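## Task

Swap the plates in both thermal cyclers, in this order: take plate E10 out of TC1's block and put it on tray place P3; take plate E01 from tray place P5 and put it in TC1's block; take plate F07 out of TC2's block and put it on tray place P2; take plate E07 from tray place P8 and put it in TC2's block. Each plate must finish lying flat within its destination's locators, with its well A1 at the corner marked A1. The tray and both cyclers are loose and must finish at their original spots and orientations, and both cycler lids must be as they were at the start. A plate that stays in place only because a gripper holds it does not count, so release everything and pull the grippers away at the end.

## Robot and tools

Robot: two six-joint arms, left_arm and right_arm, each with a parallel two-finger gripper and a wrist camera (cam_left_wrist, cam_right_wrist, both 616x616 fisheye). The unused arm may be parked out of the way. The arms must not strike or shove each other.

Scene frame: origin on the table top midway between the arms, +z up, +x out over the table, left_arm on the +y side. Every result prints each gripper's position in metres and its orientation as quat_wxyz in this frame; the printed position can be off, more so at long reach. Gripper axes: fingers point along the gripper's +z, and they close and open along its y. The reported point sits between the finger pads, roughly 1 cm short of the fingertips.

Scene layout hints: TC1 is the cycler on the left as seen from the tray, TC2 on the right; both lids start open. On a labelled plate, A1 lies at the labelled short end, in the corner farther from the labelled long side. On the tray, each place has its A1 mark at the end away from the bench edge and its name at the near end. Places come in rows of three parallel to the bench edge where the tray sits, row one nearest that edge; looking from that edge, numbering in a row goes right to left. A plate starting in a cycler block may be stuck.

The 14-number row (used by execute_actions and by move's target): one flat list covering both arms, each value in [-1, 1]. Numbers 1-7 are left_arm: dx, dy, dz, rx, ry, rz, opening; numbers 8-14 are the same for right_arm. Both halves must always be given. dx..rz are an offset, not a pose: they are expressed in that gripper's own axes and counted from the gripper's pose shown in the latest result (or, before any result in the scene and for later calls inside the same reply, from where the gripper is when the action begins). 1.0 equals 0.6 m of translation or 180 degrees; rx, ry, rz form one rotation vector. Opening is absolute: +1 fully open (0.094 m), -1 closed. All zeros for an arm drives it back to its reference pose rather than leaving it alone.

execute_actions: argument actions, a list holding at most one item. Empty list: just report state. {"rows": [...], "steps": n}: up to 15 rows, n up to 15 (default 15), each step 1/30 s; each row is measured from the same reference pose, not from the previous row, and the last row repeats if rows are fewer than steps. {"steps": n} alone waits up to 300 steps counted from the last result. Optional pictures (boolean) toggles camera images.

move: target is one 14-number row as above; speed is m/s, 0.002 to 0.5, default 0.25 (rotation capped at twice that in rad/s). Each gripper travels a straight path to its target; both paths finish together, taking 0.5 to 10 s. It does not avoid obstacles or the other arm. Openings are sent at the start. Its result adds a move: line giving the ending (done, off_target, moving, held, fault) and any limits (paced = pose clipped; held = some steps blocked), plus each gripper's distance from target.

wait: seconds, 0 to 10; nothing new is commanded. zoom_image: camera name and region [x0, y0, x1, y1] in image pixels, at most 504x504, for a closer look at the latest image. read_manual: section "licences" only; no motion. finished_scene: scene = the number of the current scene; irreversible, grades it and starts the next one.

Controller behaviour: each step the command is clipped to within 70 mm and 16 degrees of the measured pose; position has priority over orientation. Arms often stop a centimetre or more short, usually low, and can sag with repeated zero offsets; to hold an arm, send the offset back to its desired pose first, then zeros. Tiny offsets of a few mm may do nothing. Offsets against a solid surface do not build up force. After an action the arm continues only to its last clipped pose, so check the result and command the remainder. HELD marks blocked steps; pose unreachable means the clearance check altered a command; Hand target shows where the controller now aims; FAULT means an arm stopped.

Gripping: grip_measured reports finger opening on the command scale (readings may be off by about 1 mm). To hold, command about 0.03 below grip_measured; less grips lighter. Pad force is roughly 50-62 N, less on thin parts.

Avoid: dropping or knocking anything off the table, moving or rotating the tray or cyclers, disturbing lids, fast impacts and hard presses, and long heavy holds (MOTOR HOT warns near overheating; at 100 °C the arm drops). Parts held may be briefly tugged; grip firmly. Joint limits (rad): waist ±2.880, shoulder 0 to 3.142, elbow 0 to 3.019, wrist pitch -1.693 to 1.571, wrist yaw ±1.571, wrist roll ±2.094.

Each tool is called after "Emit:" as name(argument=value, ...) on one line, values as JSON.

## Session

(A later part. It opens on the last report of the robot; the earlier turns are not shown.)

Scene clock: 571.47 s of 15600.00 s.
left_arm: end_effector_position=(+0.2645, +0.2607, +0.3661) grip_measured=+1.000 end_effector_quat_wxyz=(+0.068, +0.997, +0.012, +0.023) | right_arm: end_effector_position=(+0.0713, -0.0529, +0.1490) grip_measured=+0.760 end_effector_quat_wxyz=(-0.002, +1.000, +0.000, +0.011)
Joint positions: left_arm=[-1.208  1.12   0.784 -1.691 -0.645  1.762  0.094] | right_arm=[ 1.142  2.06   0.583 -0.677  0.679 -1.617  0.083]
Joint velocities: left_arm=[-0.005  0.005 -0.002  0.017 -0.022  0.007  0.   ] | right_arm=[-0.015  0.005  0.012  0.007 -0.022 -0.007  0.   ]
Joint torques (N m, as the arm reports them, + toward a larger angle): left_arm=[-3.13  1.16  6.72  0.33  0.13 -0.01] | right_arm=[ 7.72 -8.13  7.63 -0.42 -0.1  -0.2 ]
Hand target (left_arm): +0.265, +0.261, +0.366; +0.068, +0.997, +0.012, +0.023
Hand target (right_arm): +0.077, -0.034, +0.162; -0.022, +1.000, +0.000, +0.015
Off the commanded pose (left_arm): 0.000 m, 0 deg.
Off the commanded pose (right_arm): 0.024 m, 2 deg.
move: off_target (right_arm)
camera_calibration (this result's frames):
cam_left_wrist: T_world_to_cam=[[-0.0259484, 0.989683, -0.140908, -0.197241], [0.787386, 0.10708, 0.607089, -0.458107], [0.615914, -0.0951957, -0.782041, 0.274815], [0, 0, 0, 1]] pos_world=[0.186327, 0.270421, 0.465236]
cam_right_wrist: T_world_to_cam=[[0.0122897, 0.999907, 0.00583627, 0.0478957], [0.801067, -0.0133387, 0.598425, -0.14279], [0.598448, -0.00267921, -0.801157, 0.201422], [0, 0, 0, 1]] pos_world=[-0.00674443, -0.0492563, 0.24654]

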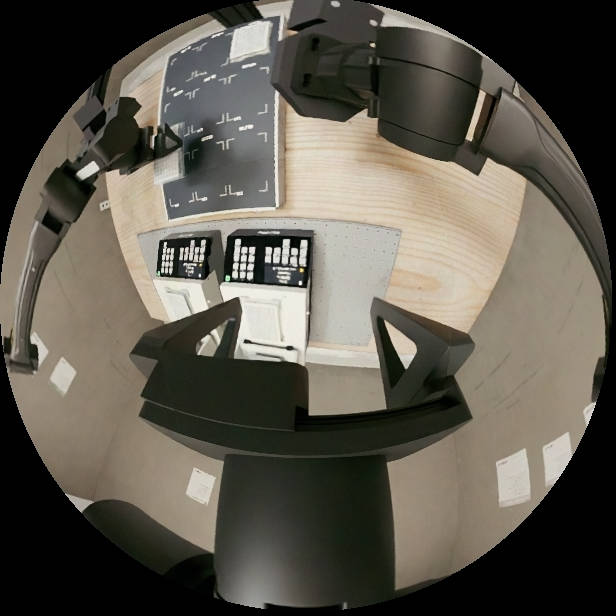

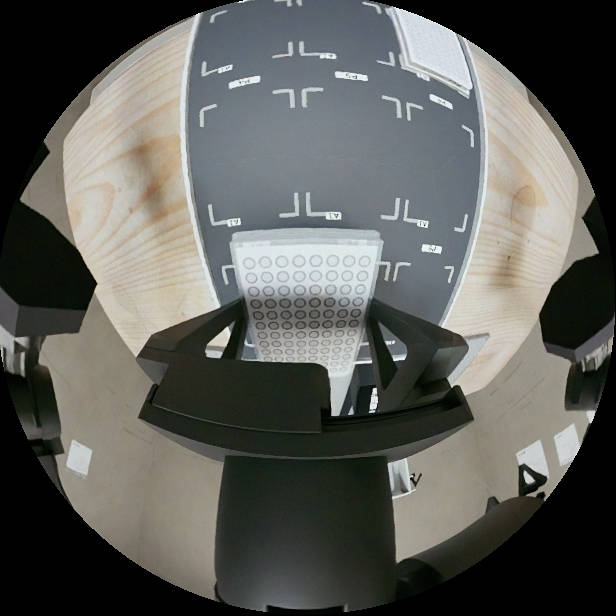

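Emit:
move(target=[0,0,0,0,0,0,1, -0.52,-0.08,0.02,0,0,0,0.62], speed=0.2)

Scene clock: 574.87 s of 15600.00 s.
left_arm: end_effector_position=(+0.2645, +0.2607, +0.3661) grip_measured=+1.000 end_effector_quat_wxyz=(+0.068, +0.997, +0.012, +0.023) | right_arm: end_effector_position=(-0.2317, -0.0118, +0.1261) grip_measured=+0.760 end_effector_quat_wxyz=(+0.002, +1.000, +0.005, +0.015)
Joint positions: left_arm=[-1.208  1.12   0.784 -1.691 -0.645  1.762  0.094] | right_arm=[ 2.084  2.706  0.99  -0.731  0.024 -0.884  0.083]
Joint velocities: left_arm=[-0.005 -0.005 -0.022 -0.007 -0.081  0.037  0.   ] | right_arm=[ 0.005  0.005 -0.012 -0.027 -0.007  0.022 -0.001]
Joint torques (N m, as the arm reports them, + toward a larger angle): left_arm=[-3.36  1.62  6.61  0.35  0.12 -0.03] | right_arm=[ -0.33 -13.69   9.3   -0.29  -0.06  -0.02]
Hand target (left_arm): +0.265, +0.261, +0.366; +0.068, +0.997, +0.012, +0.023
Hand target (right_arm): -0.242, -0.001, +0.129; -0.002, +1.000, -0.000, +0.011
Off the commanded pose (left_arm): 0.000 m, 0 deg.
Off the commanded pose (right_arm): 0.012 m, 1 deg.
move: off_target (right_arm)
camera_calibration (this result's frames):
cam_left_wrist: T_world_to_cam=[[-0.0259484, 0.989683, -0.140908, -0.197241], [0.787386, 0.10708, 0.607089, -0.458107], [0.615914, -0.0951957, -0.782041, 0.274815], [0, 0, 0, 1]] pos_world=[0.186327, 0.270421, 0.465236]
cam_right_wrist: T_world_to_cam=[[0.00325483, 0.999987, -0.00399656, 0.0097878], [0.79577, -0.00016978, 0.605599, 0.112188], [0.605591, -0.00515146, -0.79576, 0.365435], [0, 0, 0, 1]] pos_world=[-0.310612, -0.0078861, 0.222896]

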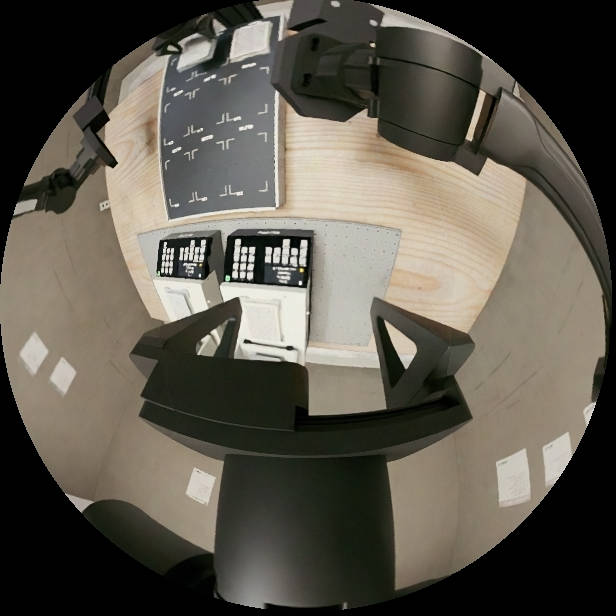

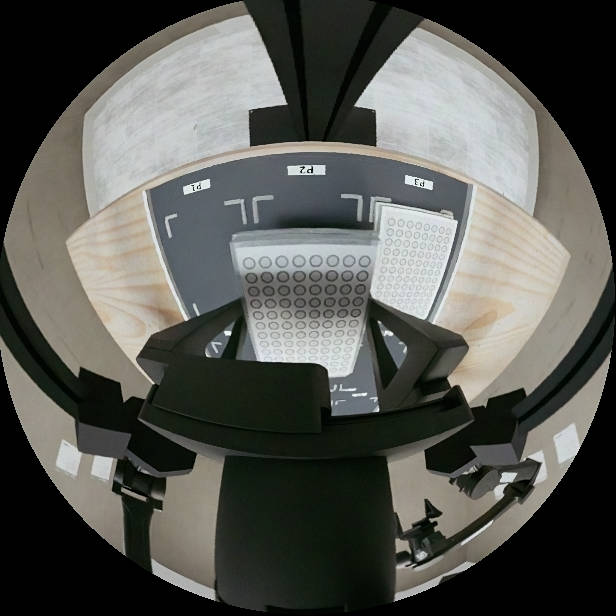

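Emit:
move(target=[0,0,0,0,0,0,1, -0.03,0,0.055,0,0,0,0.62], speed=0.06)

Scene clock: 576.90 s of 15600.00 s.
left_arm: end_effector_position=(+0.2645, +0.2607, +0.3661) grip_measured=+1.000 end_effector_quat_wxyz=(+0.068, +0.997, +0.012, +0.023) | right_arm: end_effector_position=(-0.2380, -0.0205, +0.0928) grip_measured=+0.760 end_effector_quat_wxyz=(+0.013, +1.000, +0.005, +0.020)
Joint positions: left_arm=[-1.208  1.12   0.784 -1.691 -0.645  1.762  0.094] | right_arm=[ 2.12   2.786  0.99  -0.674 -0.011 -0.862  0.083]
Joint velocities: left_arm=[-0.015 -0.005 -0.017  0.007  0.022 -0.051  0.   ] | right_arm=[-0.005 -0.005 -0.007 -0.002  0.022  0.081 -0.   ]
Joint torques (N m, as the arm reports them, + toward a larger angle): left_arm=[-3.15  1.32  6.65  0.3   0.12 -0.02] | right_arm=[  0.49 -14.26   7.85   0.84  -0.1   -0.08]
Hand target (left_arm): +0.265, +0.261, +0.366; +0.068, +0.997, +0.012, +0.023
Hand target (right_arm): -0.248, -0.012, +0.092; +0.002, +1.000, +0.005, +0.015
Off the commanded pose (left_arm): 0.000 m, 0 deg.
Off the commanded pose (right_arm): 0.014 m, 1 deg.
move: off_target (right_arm)
camera_calibration (this result's frames):
cam_left_wrist: T_world_to_cam=[[-0.0259484, 0.989683, -0.140908, -0.197241], [0.787386, 0.10708, 0.607089, -0.458107], [0.615914, -0.0951957, -0.782041, 0.274815], [0, 0, 0, 1]] pos_world=[0.186327, 0.270421, 0.465236]
cam_right_wrist: T_world_to_cam=[[0.00297195, 0.999671, -0.0254621, 0.0203155], [0.790108, 0.01326, 0.612824, 0.13568], [0.612961, -0.0219391, -0.789809, 0.343607], [0, 0, 0, 1]] pos_world=[-0.31788, -0.0145695, 0.188754]

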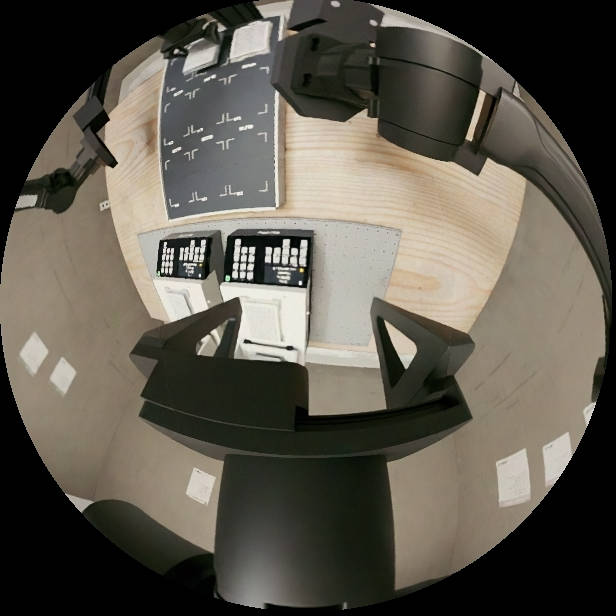

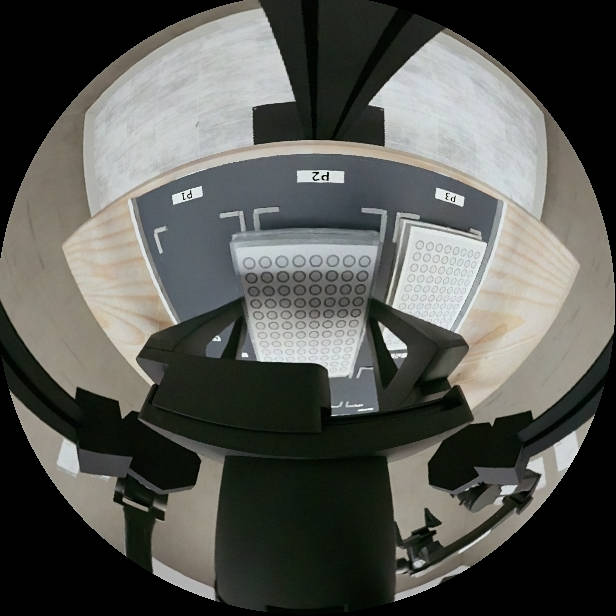

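Need +y 9 mm, −x ~6 mm.

Emit:
move(target=[0,0,0,0,0,0,1, -0.028,-0.035,0,0,0,0,0.62], speed=0.05)

Scene clock: 578.23 s of 15600.00 s.
left_arm: end_effector_position=(+0.2645, +0.2607, +0.3661) grip_measured=+1.000 end_effector_quat_wxyz=(+0.068, +0.997, +0.012, +0.023) | right_arm: end_effector_position=(-0.2452, -0.0120, +0.0906) grip_measured=+0.760 end_effector_quat_wxyz=(+0.017, +1.000, +0.005, +0.024)
Joint positions: left_arm=[-1.208  1.12   0.784 -1.691 -0.645  1.762  0.094] | right_arm=[ 2.12   2.813  1.033 -0.7   -0.01  -0.861  0.083]
Joint velocities: left_arm=[-0.005 -0.005 -0.007  0.007 -0.007 -0.007  0.   ] | right_arm=[-0.015 -0.005 -0.007  0.007 -0.11  -0.051 -0.001]
Joint torques (N m, as the arm reports them, + toward a larger angle): left_arm=[-3.5   1.99  6.74  0.4   0.09 -0.03] | right_arm=[ -0.9  -13.87   8.78  -0.29   0.11  -0.18]
Hand target (left_arm): +0.265, +0.261, +0.366; +0.068, +0.997, +0.012, +0.023
Hand target (right_arm): -0.254, +0.000, +0.092; +0.013, +1.000, +0.005, +0.020
Off the commanded pose (left_arm): 0.000 m, 0 deg.
Off the commanded pose (right_arm): 0.016 m, 1 deg.
move: off_target (right_arm)
camera_calibration (this result's frames):
cam_left_wrist: T_world_to_cam=[[-0.0259484, 0.989683, -0.140908, -0.197241], [0.787386, 0.10708, 0.607089, -0.458107], [0.615914, -0.0951957, -0.782041, 0.274815], [0, 0, 0, 1]] pos_world=[0.186327, 0.270421, 0.465236]
cam_right_wrist: T_world_to_cam=[[0.00416999, 0.999449, -0.0329255, 0.0128141], [0.78542, 0.0171061, 0.618727, 0.140883], [0.618949, -0.0284404, -0.784916, 0.347456], [0, 0, 0, 1]] pos_world=[-0.325763, -0.00533516, 0.185978]

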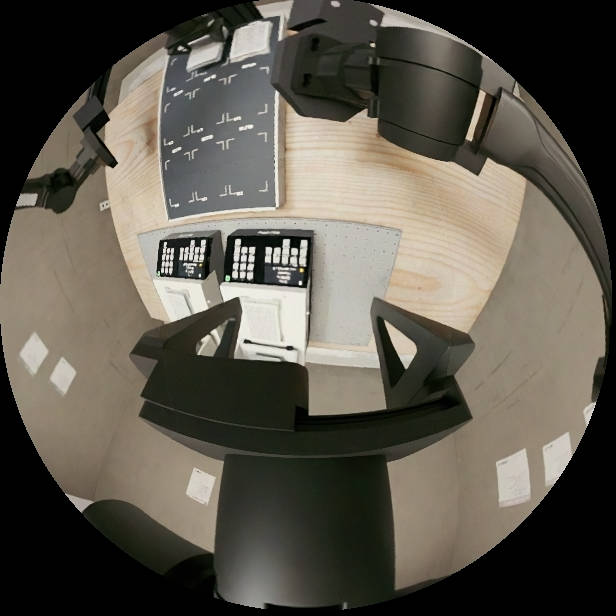

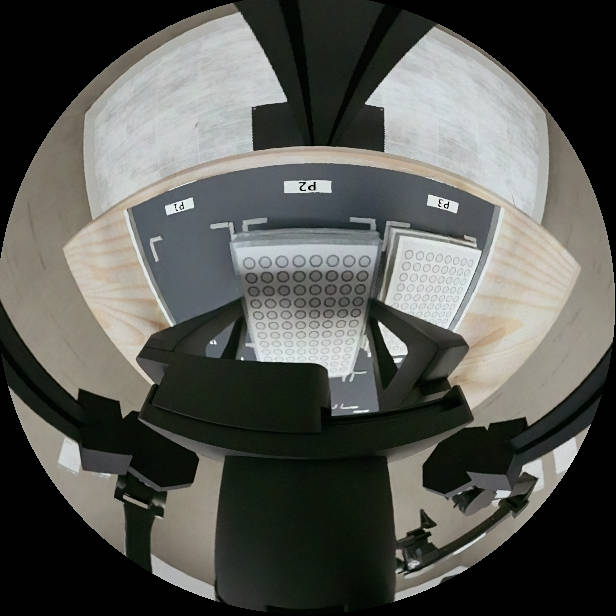

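Emit:
move(target=[0,0,0,0,0,0,1, -0.01,-0.02,0.032,0,0,0,0.62], speed=0.04)

Emit:
move(target=[0,0,0,0,0,0,1, 0,0,0,0,0,0,1])

Emit:
move(target=[0,0,0,0,0,0,1, 0,0,-0.15,0,0,0,1], speed=0.1)

Emit:
move(target=[0,0,0,0,0,0,1, 0.2,0,-0.05,0,0,0,1])

Scene clock: 580.53 s of 15600.00 s.
left_arm: end_effector_position=(+0.2645, +0.2607, +0.3661) grip_measured=+1.000 end_effector_quat_wxyz=(+0.068, +0.997, +0.012, +0.023) | right_arm: end_effector_position=(-0.2402, -0.0152, +0.0724) grip_measured=+0.760 end_effector_quat_wxyz=(+0.024, +0.999, +0.005, +0.035)
Joint positions: left_arm=[-1.208  1.12   0.784 -1.691 -0.645  1.762  0.094] | right_arm=[ 2.12   2.857  1.033 -0.682 -0.003 -0.861  0.083]
Joint velocities: left_arm=[ 0.005 -0.015  0.012 -0.027 -0.037 -0.051  0.   ] | right_arm=[ 0.005  0.005 -0.012  0.002  0.081  0.007  0.   ]
Joint torques (N m, as the arm reports them, + toward a larger angle): left_arm=[-3.18  1.58  6.69  0.33  0.11 -0.03] | right_arm=[ -1.46 -13.96   7.96   0.69   0.1   -0.22]
Hand target (left_arm): +0.265, +0.261, +0.366; +0.068, +0.997, +0.012, +0.023
Hand target (right_arm): -0.250, -0.001, +0.071; +0.017, +1.000, +0.005, +0.023
Off the commanded pose (left_arm): 0.000 m, 0 deg.
Off the commanded pose (right_arm): 0.018 m, 2 deg.
move: off_target (right_arm)
camera_calibration (this result's frames):
cam_left_wrist: T_world_to_cam=[[-0.0259484, 0.989683, -0.140908, -0.197241], [0.787386, 0.10708, 0.607089, -0.458107], [0.615914, -0.0951957, -0.782041, 0.274815], [0, 0, 0, 1]] pos_world=[0.186327, 0.270421, 0.465236]
cam_right_wrist: T_world_to_cam=[[0.00514533, 0.998883, -0.0469781, 0.0165729], [0.771599, 0.0259172, 0.635581, 0.143911], [0.636088, -0.0395185, -0.770604, 0.332864], [0, 0, 0, 1]] pos_world=[-0.322858, -0.00712987, 0.165817]

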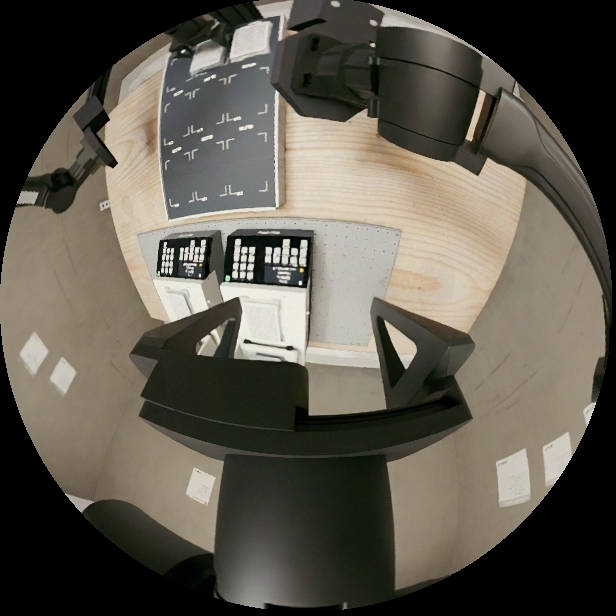

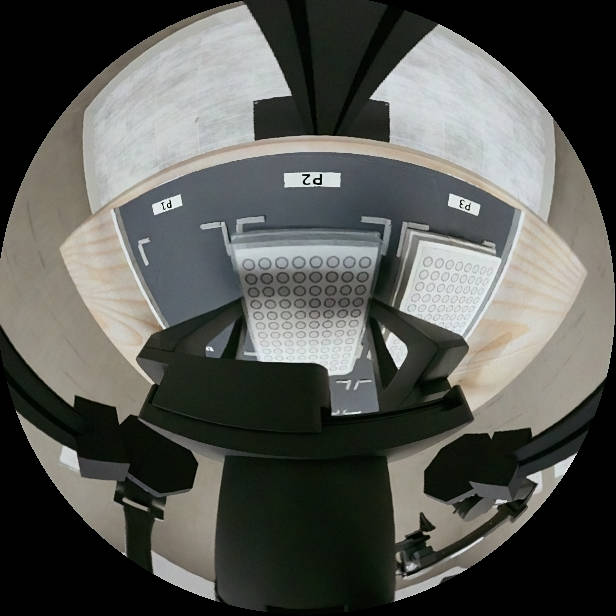

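Scene clock: 581.03 s of 15600.00 s.
left_arm: end_effector_position=(+0.2645, +0.2607, +0.3661) grip_measured=+1.000 end_effector_quat_wxyz=(+0.068, +0.997, +0.012, +0.023) | right_arm: end_effector_position=(-0.2402, -0.0152, +0.0724) grip_measured=+1.000 end_effector_quat_wxyz=(+0.024, +0.999, +0.005, +0.035)
Joint positions: left_arm=[-1.208  1.12   0.784 -1.691 -0.645  1.762  0.094] | right_arm=[ 2.12   2.857  1.033 -0.682 -0.003 -0.861  0.094]
Joint velocities: left_arm=[ 0.015 -0.005  0.007 -0.017 -0.037  0.051  0.   ] | right_arm=[ 0.005 -0.005 -0.022 -0.002 -0.066  0.037  0.   ]
Joint torques (N m, as the arm reports them, + toward a larger angle): left_arm=[-3.67  1.68  6.68  0.46  0.11 -0.01] | right_arm=[ -0.56 -15.72   5.6    0.13   0.    -0.14]
Hand target (left_arm): +0.265, +0.261, +0.366; +0.068, +0.997, +0.012, +0.023
Hand target (right_arm): -0.240, -0.015, +0.072; +0.024, +0.999, +0.005, +0.035
Off the commanded pose (left_arm): 0.000 m, 0 deg.
Off the commanded pose (right_arm): 0.000 m, 0 deg.
move: done
camera_calibration (this result's frames):
cam_left_wrist: T_world_to_cam=[[-0.0259484, 0.989683, -0.140908, -0.197241], [0.787386, 0.10708, 0.607089, -0.458107], [0.615914, -0.0951957, -0.782041, 0.274815], [0, 0, 0, 1]] pos_world=[0.186327, 0.270421, 0.465236]
cam_right_wrist: T_world_to_cam=[[0.00514533, 0.998883, -0.0469781, 0.0165729], [0.771599, 0.0259172, 0.635581, 0.143911], [0.636088, -0.0395185, -0.770604, 0.332864], [0, 0, 0, 1]] pos_world=[-0.322858, -0.00712987, 0.165817]

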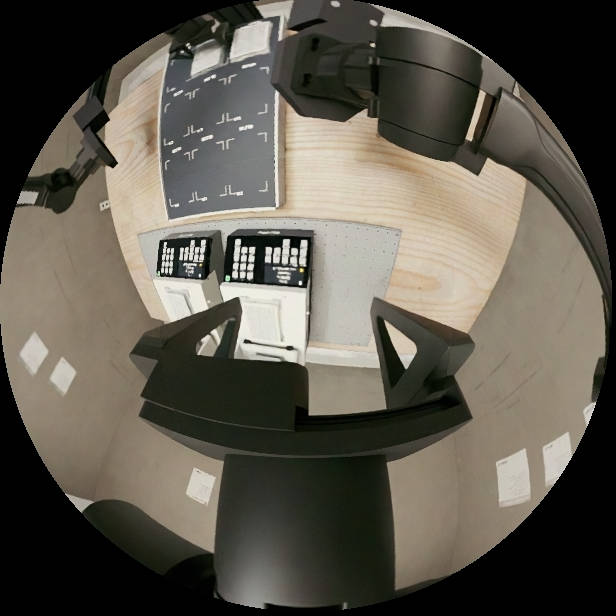

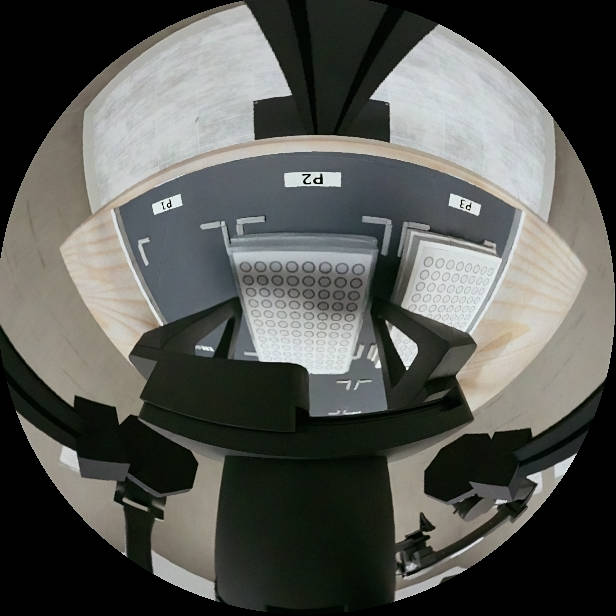

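Scene clock: 582.37 s of 15600.00 s.
left_arm: end_effector_position=(+0.2645, +0.2607, +0.3661) grip_measured=+1.000 end_effector_quat_wxyz=(+0.068, +0.997, +0.012, +0.023) | right_arm: end_effector_position=(-0.2320, -0.0274, +0.1491) grip_measured=+1.000 end_effector_quat_wxyz=(+0.039, +0.998, +0.004, +0.048)
Joint positions: left_arm=[-1.208  1.12   0.784 -1.691 -0.645  1.762  0.094] | right_arm=[ 2.12   2.686  1.039 -0.899 -0.003 -0.861  0.094]
Joint velocities: left_arm=[-0.015  0.005 -0.007  0.002 -0.051  0.022  0.   ] | right_arm=[ 0.005  0.015  0.007 -0.007  0.051 -0.037  0.   ]
Joint torques (N m, as the arm reports them, + toward a larger angle): left_arm=[-2.89  1.68  6.64  0.38  0.11  0.01] | right_arm=[ -0.61 -15.71   9.79  -0.68   0.01  -0.15]
Hand target (left_arm): +0.265, +0.261, +0.366; +0.068, +0.997, +0.012, +0.023
Hand target (right_arm): -0.246, -0.012, +0.163; +0.024, +0.999, +0.005, +0.035
Off the commanded pose (left_arm): 0.000 m, 0 deg.
Off the commanded pose (right_arm): 0.026 m, 2 deg.
move: off_target (right_arm)
camera_calibration (this result's frames):
cam_left_wrist: T_world_to_cam=[[-0.0259484, 0.989683, -0.140908, -0.197241], [0.787386, 0.10708, 0.607089, -0.458107], [0.615914, -0.0951957, -0.782041, 0.274815], [0, 0, 0, 1]] pos_world=[0.186327, 0.270421, 0.465236]
cam_right_wrist: T_world_to_cam=[[0.00772602, 0.997012, -0.0768581, 0.0373112], [0.754598, 0.0446198, 0.654668, 0.0828015], [0.656141, -0.063055, -0.751999, 0.387478], [0, 0, 0, 1]] pos_world=[-0.317011, -0.0164619, 0.240043]

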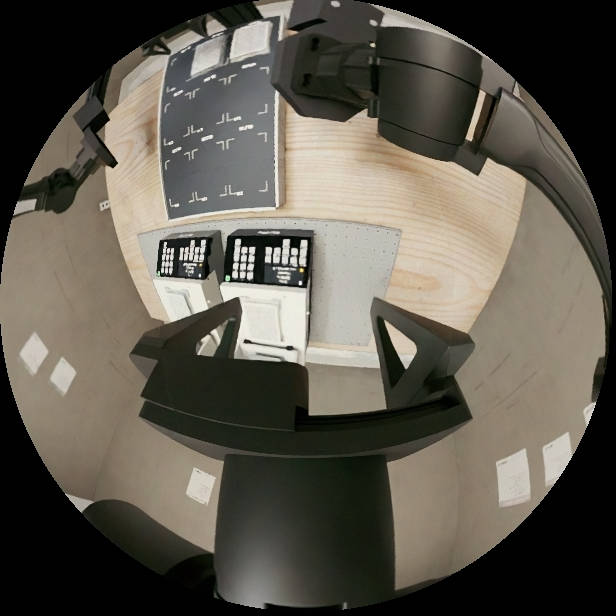

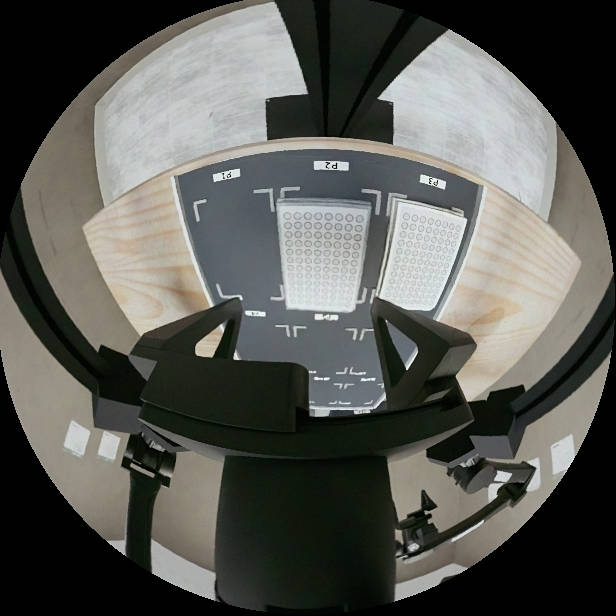

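Scene clock: 583.40 s of 15600.00 s.
left_arm: end_effector_position=(+0.2645, +0.2607, +0.3661) grip_measured=+1.000 end_effector_quat_wxyz=(+0.068, +0.997, +0.012, +0.023) | right_arm: end_effector_position=(-0.1195, -0.0162, +0.1968) grip_measured=+1.000 end_effector_quat_wxyz=(+0.026, +0.999, -0.004, +0.040)
Joint positions: left_arm=[-1.208  1.12   0.784 -1.691 -0.645  1.762  0.094] | right_arm=[ 1.812  2.437  0.889 -0.945  0.25  -1.029  0.094]
Joint velocities: left_arm=[-0.005 -0.005 -0.002 -0.012  0.066  0.007  0.   ] | right_arm=[ 0.005  0.005 -0.002 -0.002  0.081  0.007  0.   ]
Joint torques (N m, as the arm reports them, + toward a larger angle): left_arm=[-3.01  1.31  6.6   0.44  0.09  0.  ] | right_arm=[  2.4  -11.49   5.88  -0.42   0.09  -0.27]
Hand target (left_arm): +0.265, +0.261, +0.366; +0.068, +0.997, +0.012, +0.023
Hand target (right_arm): -0.115, -0.025, +0.191; +0.039, +0.998, +0.005, +0.047
Off the commanded pose (left_arm): 0.000 m, 0 deg.
Off the commanded pose (right_arm): 0.011 m, 2 deg.
move: off_target (right_arm)
camera_calibration (this result's frames):
cam_left_wrist: T_world_to_cam=[[-0.0259484, 0.989683, -0.140908, -0.197241], [0.787386, 0.10708, 0.607089, -0.458107], [0.615914, -0.0951957, -0.782041, 0.274815], [0, 0, 0, 1]] pos_world=[0.186327, 0.270421, 0.465236]
cam_right_wrist: T_world_to_cam=[[0.0219704, 0.998484, -0.0504768, 0.0255112], [0.76489, 0.0157244, 0.64397, -0.0308923], [0.643787, -0.0527574, -0.763384, 0.351195], [0, 0, 0, 1]] pos_world=[-0.203026, -0.00645867, 0.289278]

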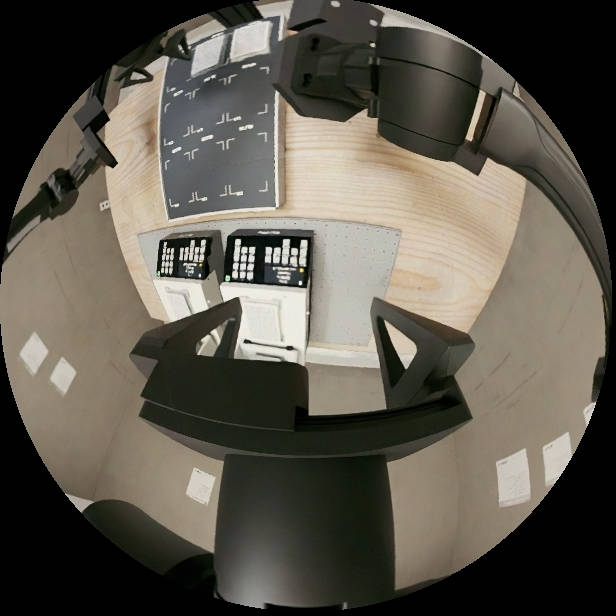

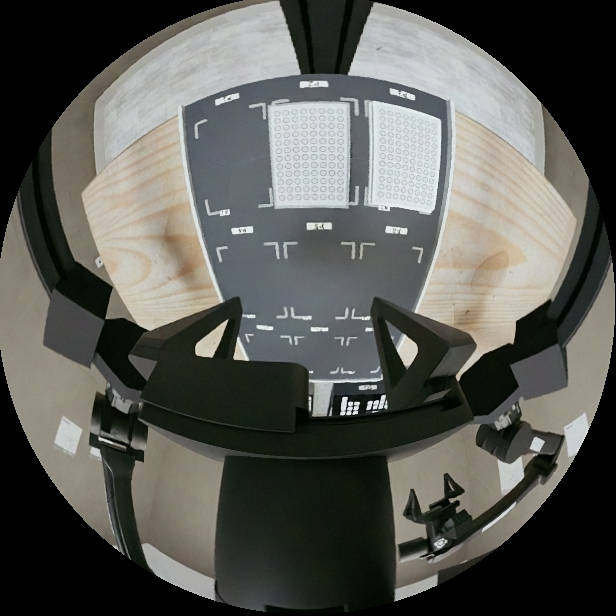

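Emit:
move(target=[0,0,0,0,0,0,1, -0.03,0,0.195,0,0,0,-1], speed=0.12)

Emit:
move(target=[0,0,0,0,0,0,1, -0.05,0,0,0,0,0,-1], speed=0.03)

Scene clock: 586.03 s of 15600.00 s.
left_arm: end_effector_position=(+0.2645, +0.2607, +0.3661) grip_measured=+1.000 end_effector_quat_wxyz=(+0.068, +0.997, +0.012, +0.023) | right_arm: end_effector_position=(-0.1313, -0.0179, +0.0836) grip_measured=-0.978 end_effector_quat_wxyz=(+0.019, +0.999, -0.004, +0.042)
Joint positions: left_arm=[-1.208  1.12   0.784 -1.691 -0.645  1.762  0.094] | right_arm=[ 1.764  2.703  0.831 -0.603  0.299 -1.061  0.001]
Joint velocities: left_arm=[-0.015 -0.015 -0.012 -0.012  0.066 -0.022  0.   ] | right_arm=[-0.005 -0.005  0.002  0.002 -0.066 -0.037 -0.001]
Joint torques (N m, as the arm reports them, + toward a larger angle): left_arm=[-3.55  1.58  6.65  0.44  0.08  0.  ] | right_arm=[  1.52 -12.39   3.92   0.67   0.12  -0.23]
Hand target (left_arm): +0.265, +0.261, +0.366; +0.068, +0.997, +0.012, +0.023
Hand target (right_arm): -0.128, -0.022, +0.078; +0.026, +0.999, -0.004, +0.040
Off the commanded pose (left_arm): 0.000 m, 0 deg.
Off the commanded pose (right_arm): 0.007 m, 1 deg.
move: done
camera_calibration (this result's frames):
cam_left_wrist: T_world_to_cam=[[-0.0259484, 0.989683, -0.140908, -0.197241], [0.787386, 0.10708, 0.607089, -0.458107], [0.615914, -0.0951957, -0.782041, 0.274815], [0, 0, 0, 1]] pos_world=[0.186327, 0.270421, 0.465236]
cam_right_wrist: T_world_to_cam=[[0.022095, 0.999082, -0.0367121, 0.0206038], [0.761644, 0.00696582, 0.647958, 0.0501156], [0.647619, -0.0422782, -0.760791, 0.272774], [0, 0, 0, 1]] pos_world=[-0.215279, -0.0094016, 0.175807]

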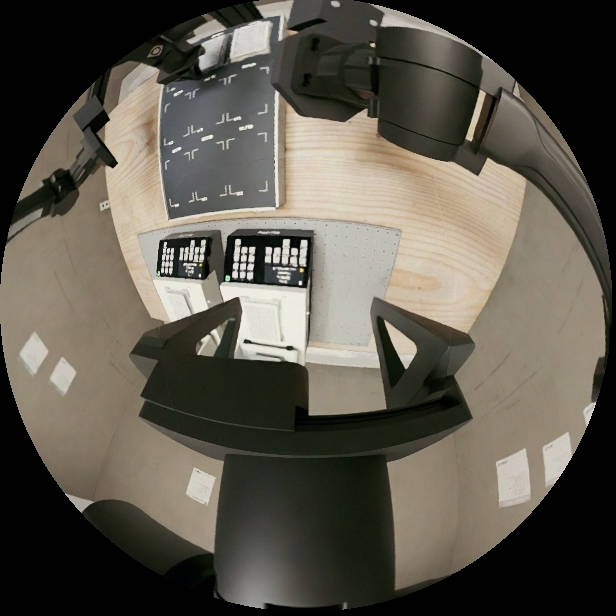

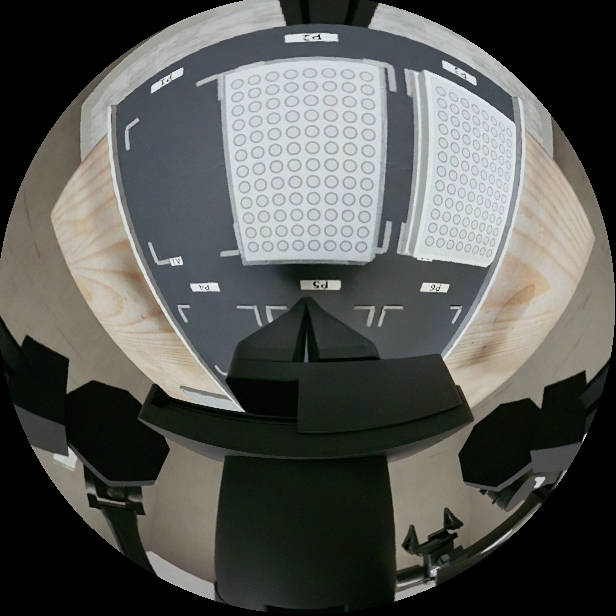

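Scene clock: 587.40 s of 15600.00 s.
left_arm: end_effector_position=(+0.2645, +0.2607, +0.3661) grip_measured=+1.000 end_effector_quat_wxyz=(+0.068, +0.997, +0.012, +0.023) | right_arm: end_effector_position=(-0.1529, -0.0275, +0.0813) grip_measured=-0.978 end_effector_quat_wxyz=(+0.024, +0.999, -0.003, +0.040)
Joint positions: left_arm=[-1.208  1.12   0.784 -1.691 -0.645  1.762  0.094] | right_arm=[ 1.86   2.729  0.845 -0.612  0.214 -1.001  0.001]
Joint velocities: left_arm=[-0.015 -0.015 -0.002  0.007 -0.051  0.022  0.   ] | right_arm=[-0.005 -0.015 -0.007 -0.002 -0.051  0.037 -0.   ]
Joint torques (N m, as the arm reports them, + toward a larger angle): left_arm=[-3.61  1.63  6.72  0.3   0.15  0.  ] | right_arm=[  3.09 -12.24   7.25  -0.44  -0.09  -0.02]
Hand target (left_arm): +0.265, +0.261, +0.366; +0.068, +0.997, +0.012, +0.023
Hand target (right_arm): -0.161, -0.017, +0.081; +0.019, +0.999, -0.004, +0.042
Off the commanded pose (left_arm): 0.000 m, 0 deg.
Off the commanded pose (right_arm): 0.013 m, 1 deg.
move: off_target (right_arm)
camera_calibration (this result's frames):
cam_left_wrist: T_world_to_cam=[[-0.0259484, 0.989683, -0.140908, -0.197241], [0.787386, 0.10708, 0.607089, -0.458107], [0.615914, -0.0951957, -0.782041, 0.274815], [0, 0, 0, 1]] pos_world=[0.186327, 0.270421, 0.465236]
cam_right_wrist: T_world_to_cam=[[0.0202439, 0.998734, -0.0460494, 0.0311101], [0.764305, 0.0142335, 0.644698, 0.0690169], [0.644537, -0.048247, -0.763049, 0.284112], [0, 0, 0, 1]] pos_world=[-0.2365, -0.0183455, 0.173729]

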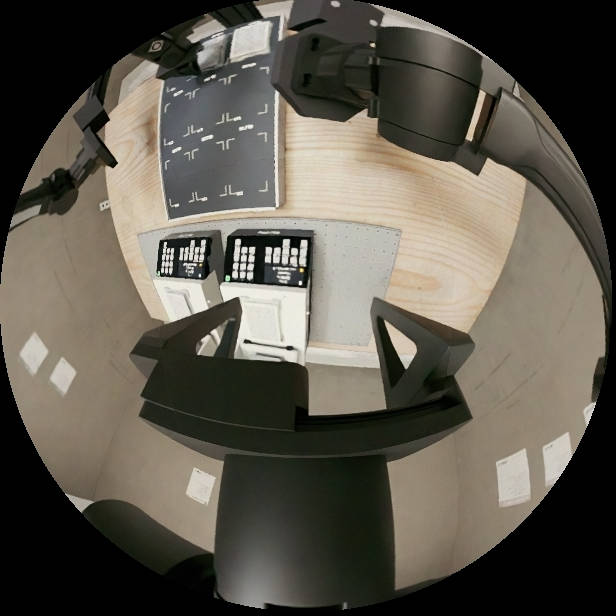

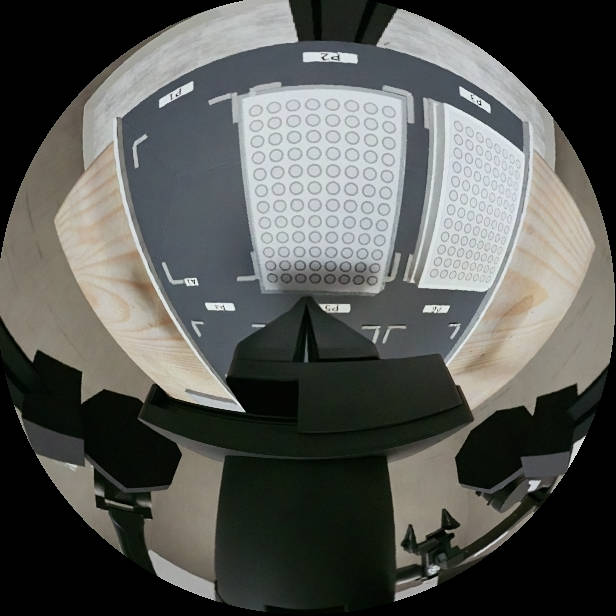

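Emit:
move(target=[0,0,0,0,0,0,1, -0.03,-0.015,0.005,0,0,0,-1], speed=0.03)

Scene clock: 588.83 s of 15600.00 s.
left_arm: end_effector_position=(+0.2645, +0.2607, +0.3661) grip_measured=+1.000 end_effector_quat_wxyz=(+0.068, +0.997, +0.012, +0.023) | right_arm: end_effector_position=(-0.1602, -0.0302, +0.0762) grip_measured=-0.978 end_effector_quat_wxyz=(+0.031, +0.999, -0.002, +0.040)
Joint positions: left_arm=[-1.208  1.12   0.784 -1.691 -0.645  1.762  0.094] | right_arm=[ 1.885  2.752  0.858 -0.617  0.187 -0.986  0.001]
Joint velocities: left_arm=[-0.024 -0.005 -0.002  0.032 -0.007  0.051  0.   ] | right_arm=[-0.005 -0.005  0.002 -0.007 -0.022 -0.051 -0.001]
Joint torques (N m, as the arm reports them, + toward a larger angle): left_arm=[-3.36  1.69  6.75  0.32  0.11 -0.04] | right_arm=[  2.84 -12.19   7.6   -0.44  -0.16  -0.03]
Hand target (left_arm): +0.265, +0.261, +0.366; +0.068, +0.997, +0.012, +0.023
Hand target (right_arm): -0.170, -0.019, +0.077; +0.024, +0.999, -0.003, +0.040
Off the commanded pose (left_arm): 0.000 m, 0 deg.
Off the commanded pose (right_arm): 0.015 m, 1 deg.
move: off_target (right_arm)
camera_calibration (this result's frames):
cam_left_wrist: T_world_to_cam=[[-0.0259484, 0.989683, -0.140908, -0.197241], [0.787386, 0.10708, 0.607089, -0.458107], [0.615914, -0.0951957, -0.782041, 0.274815], [0, 0, 0, 1]] pos_world=[0.186327, 0.270421, 0.465236]
cam_right_wrist: T_world_to_cam=[[0.0188992, 0.998054, -0.0594296, 0.0344281], [0.764638, 0.0238691, 0.644018, 0.0782986], [0.644183, -0.0576136, -0.762699, 0.284479], [0, 0, 0, 1]] pos_world=[-0.243777, -0.0198402, 0.168592]

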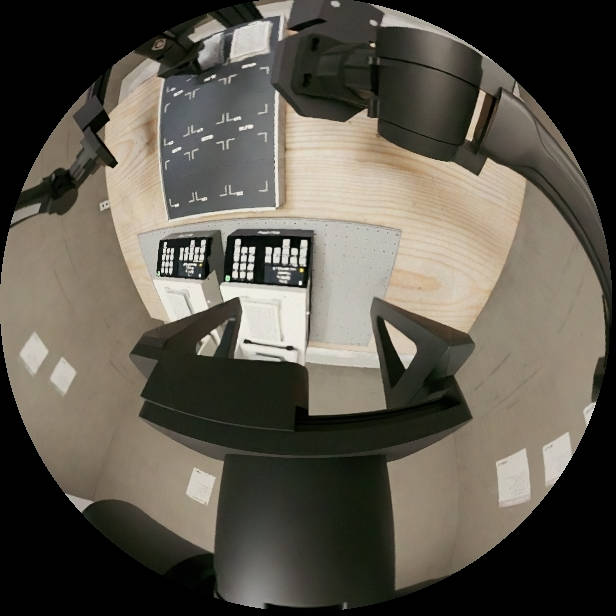

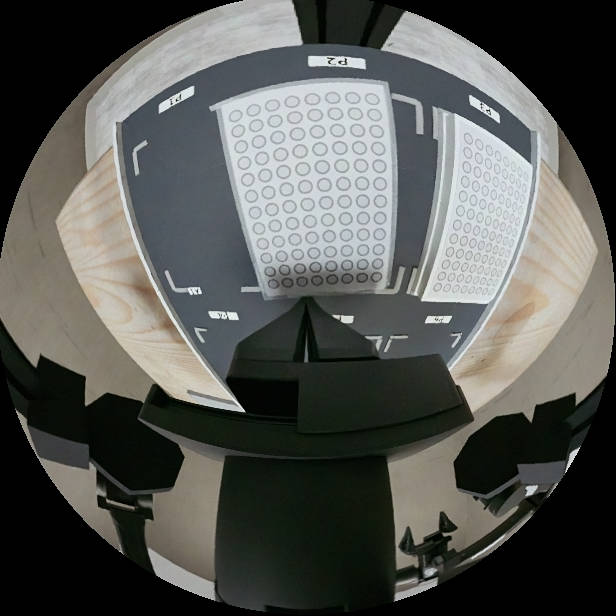

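Emit:
move(target=[0,0,0,0,0,0,1, 0.02,0,-0.07,0,0,0,-1], speed=0.1)

Emit:
move(target=[0,0,0,0,0,0,1, -0.18,0.11,-0.02,0,0,0,-1], speed=0.1)

Scene clock: 590.37 s of 15600.00 s.
left_arm: end_effector_position=(+0.2645, +0.2607, +0.3661) grip_measured=+1.000 end_effector_quat_wxyz=(+0.068, +0.997, +0.012, +0.023) | right_arm: end_effector_position=(-0.1539, -0.0267, +0.1193) grip_measured=-0.978 end_effector_quat_wxyz=(+0.026, +0.999, -0.003, +0.039)
Joint positions: left_arm=[-1.208  1.12   0.784 -1.691 -0.645  1.762  0.094] | right_arm=[ 1.885  2.636  0.858 -0.722  0.19  -0.986  0.001]
Joint velocities: left_arm=[ 0.015  0.005  0.002 -0.002 -0.066 -0.037  0.   ] | right_arm=[ 0.005 -0.005 -0.007 -0.012  0.022  0.066 -0.001]
Joint torques (N m, as the arm reports them, + toward a larger angle): left_arm=[-3.31  1.41  6.6   0.34  0.11 -0.02] | right_arm=[  1.16 -13.24   5.61  -0.31   0.11  -0.2 ]
Hand target (left_arm): +0.265, +0.261, +0.366; +0.068, +0.997, +0.012, +0.023
Hand target (right_arm): -0.152, -0.028, +0.119; +0.031, +0.999, -0.002, +0.040
Off the commanded pose (left_arm): 0.000 m, 0 deg.
Off the commanded pose (right_arm): 0.003 m, 1 deg.
move: done
camera_calibration (this result's frames):
cam_left_wrist: T_world_to_cam=[[-0.0259484, 0.989683, -0.140908, -0.197241], [0.787386, 0.10708, 0.607089, -0.458107], [0.615914, -0.0951957, -0.782041, 0.274815], [0, 0, 0, 1]] pos_world=[0.186327, 0.270421, 0.465236]
cam_right_wrist: T_world_to_cam=[[0.0207943, 0.998573, -0.0491813, 0.0324744], [0.766516, 0.0156593, 0.642035, 0.0460085], [0.641889, -0.0510489, -0.765096, 0.313583], [0, 0, 0, 1]] pos_world=[-0.237227, -0.0171405, 0.211979]

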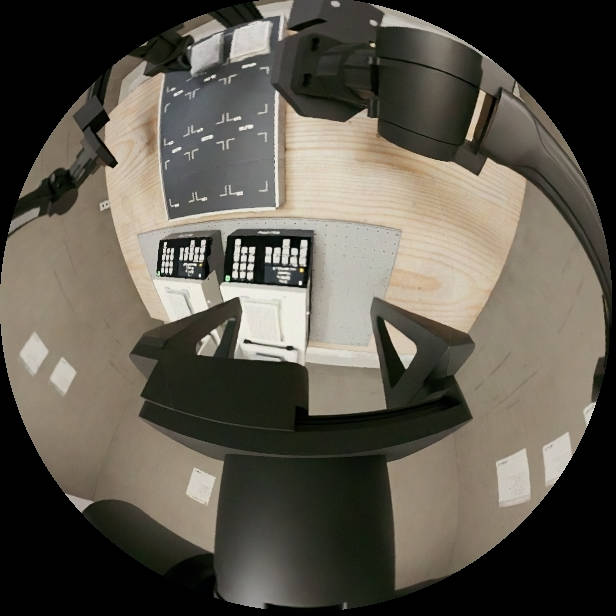

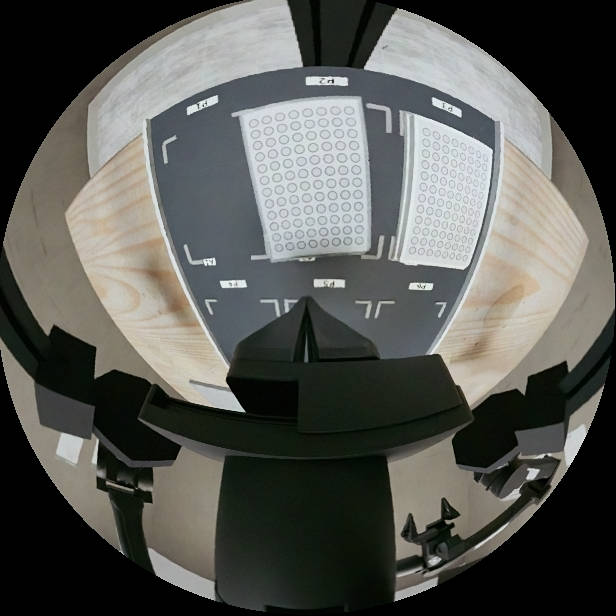

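Scene clock: 592.07 s of 15600.00 s.
left_arm: end_effector_position=(+0.2645, +0.2607, +0.3661) grip_measured=+1.000 end_effector_quat_wxyz=(+0.068, +0.997, +0.012, +0.023) | right_arm: end_effector_position=(-0.2521, -0.0984, +0.1254) grip_measured=-0.978 end_effector_quat_wxyz=(+0.030, +0.999, -0.002, +0.040)
Joint positions: left_arm=[-1.208  1.12   0.784 -1.691 -0.645  1.762  0.094] | right_arm=[ 2.36   2.639  0.901 -0.769 -0.197 -0.708  0.001]
Joint velocities: left_arm=[-0.005 -0.005  0.017 -0.007  0.051  0.022  0.   ] | right_arm=[-0.005  0.015 -0.017 -0.002 -0.007  0.037 -0.   ]
Joint torques (N m, as the arm reports them, + toward a larger angle): left_arm=[-3.11  1.52  6.67  0.26  0.13 -0.02] | right_arm=[ -1.55 -12.06   8.82  -0.25  -0.08  -0.04]
Hand target (left_arm): +0.265, +0.261, +0.366; +0.068, +0.997, +0.012, +0.023
Hand target (right_arm): -0.264, -0.091, +0.126; +0.025, +0.999, -0.003, +0.039
Off the commanded pose (left_arm): 0.000 m, 0 deg.
Off the commanded pose (right_arm): 0.013 m, 1 deg.
move: off_target (right_arm)
camera_calibration (this result's frames):
cam_left_wrist: T_world_to_cam=[[-0.0259484, 0.989683, -0.140908, -0.197241], [0.787386, 0.10708, 0.607089, -0.458107], [0.615914, -0.0951957, -0.782041, 0.274815], [0, 0, 0, 1]] pos_world=[0.186327, 0.270421, 0.465236]
cam_right_wrist: T_world_to_cam=[[0.01818, 0.998184, -0.0574215, 0.106742], [0.764991, 0.0230924, 0.643627, 0.118574], [0.643784, -0.0556281, -0.763183, 0.377421], [0, 0, 0, 1]] pos_world=[-0.335626, -0.0882912, 0.217853]

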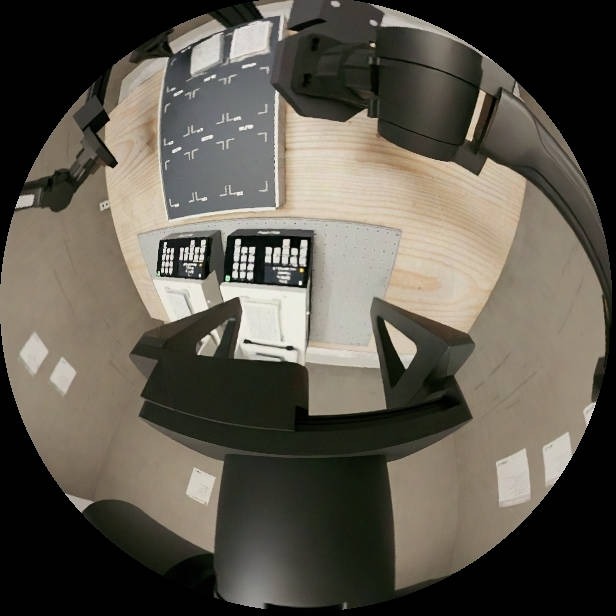

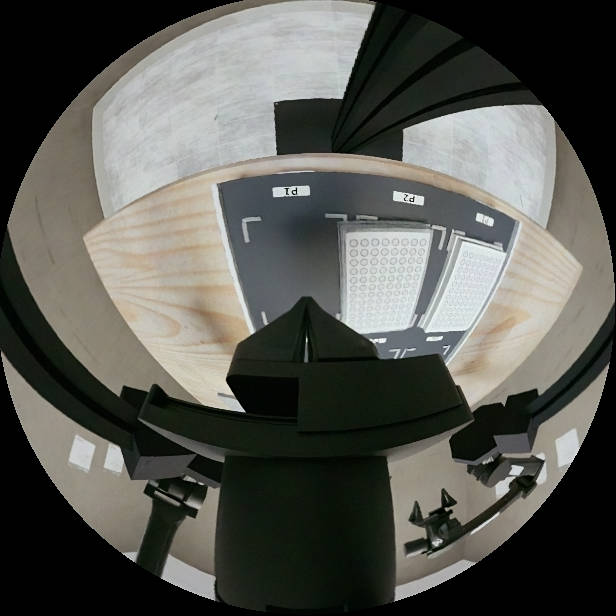

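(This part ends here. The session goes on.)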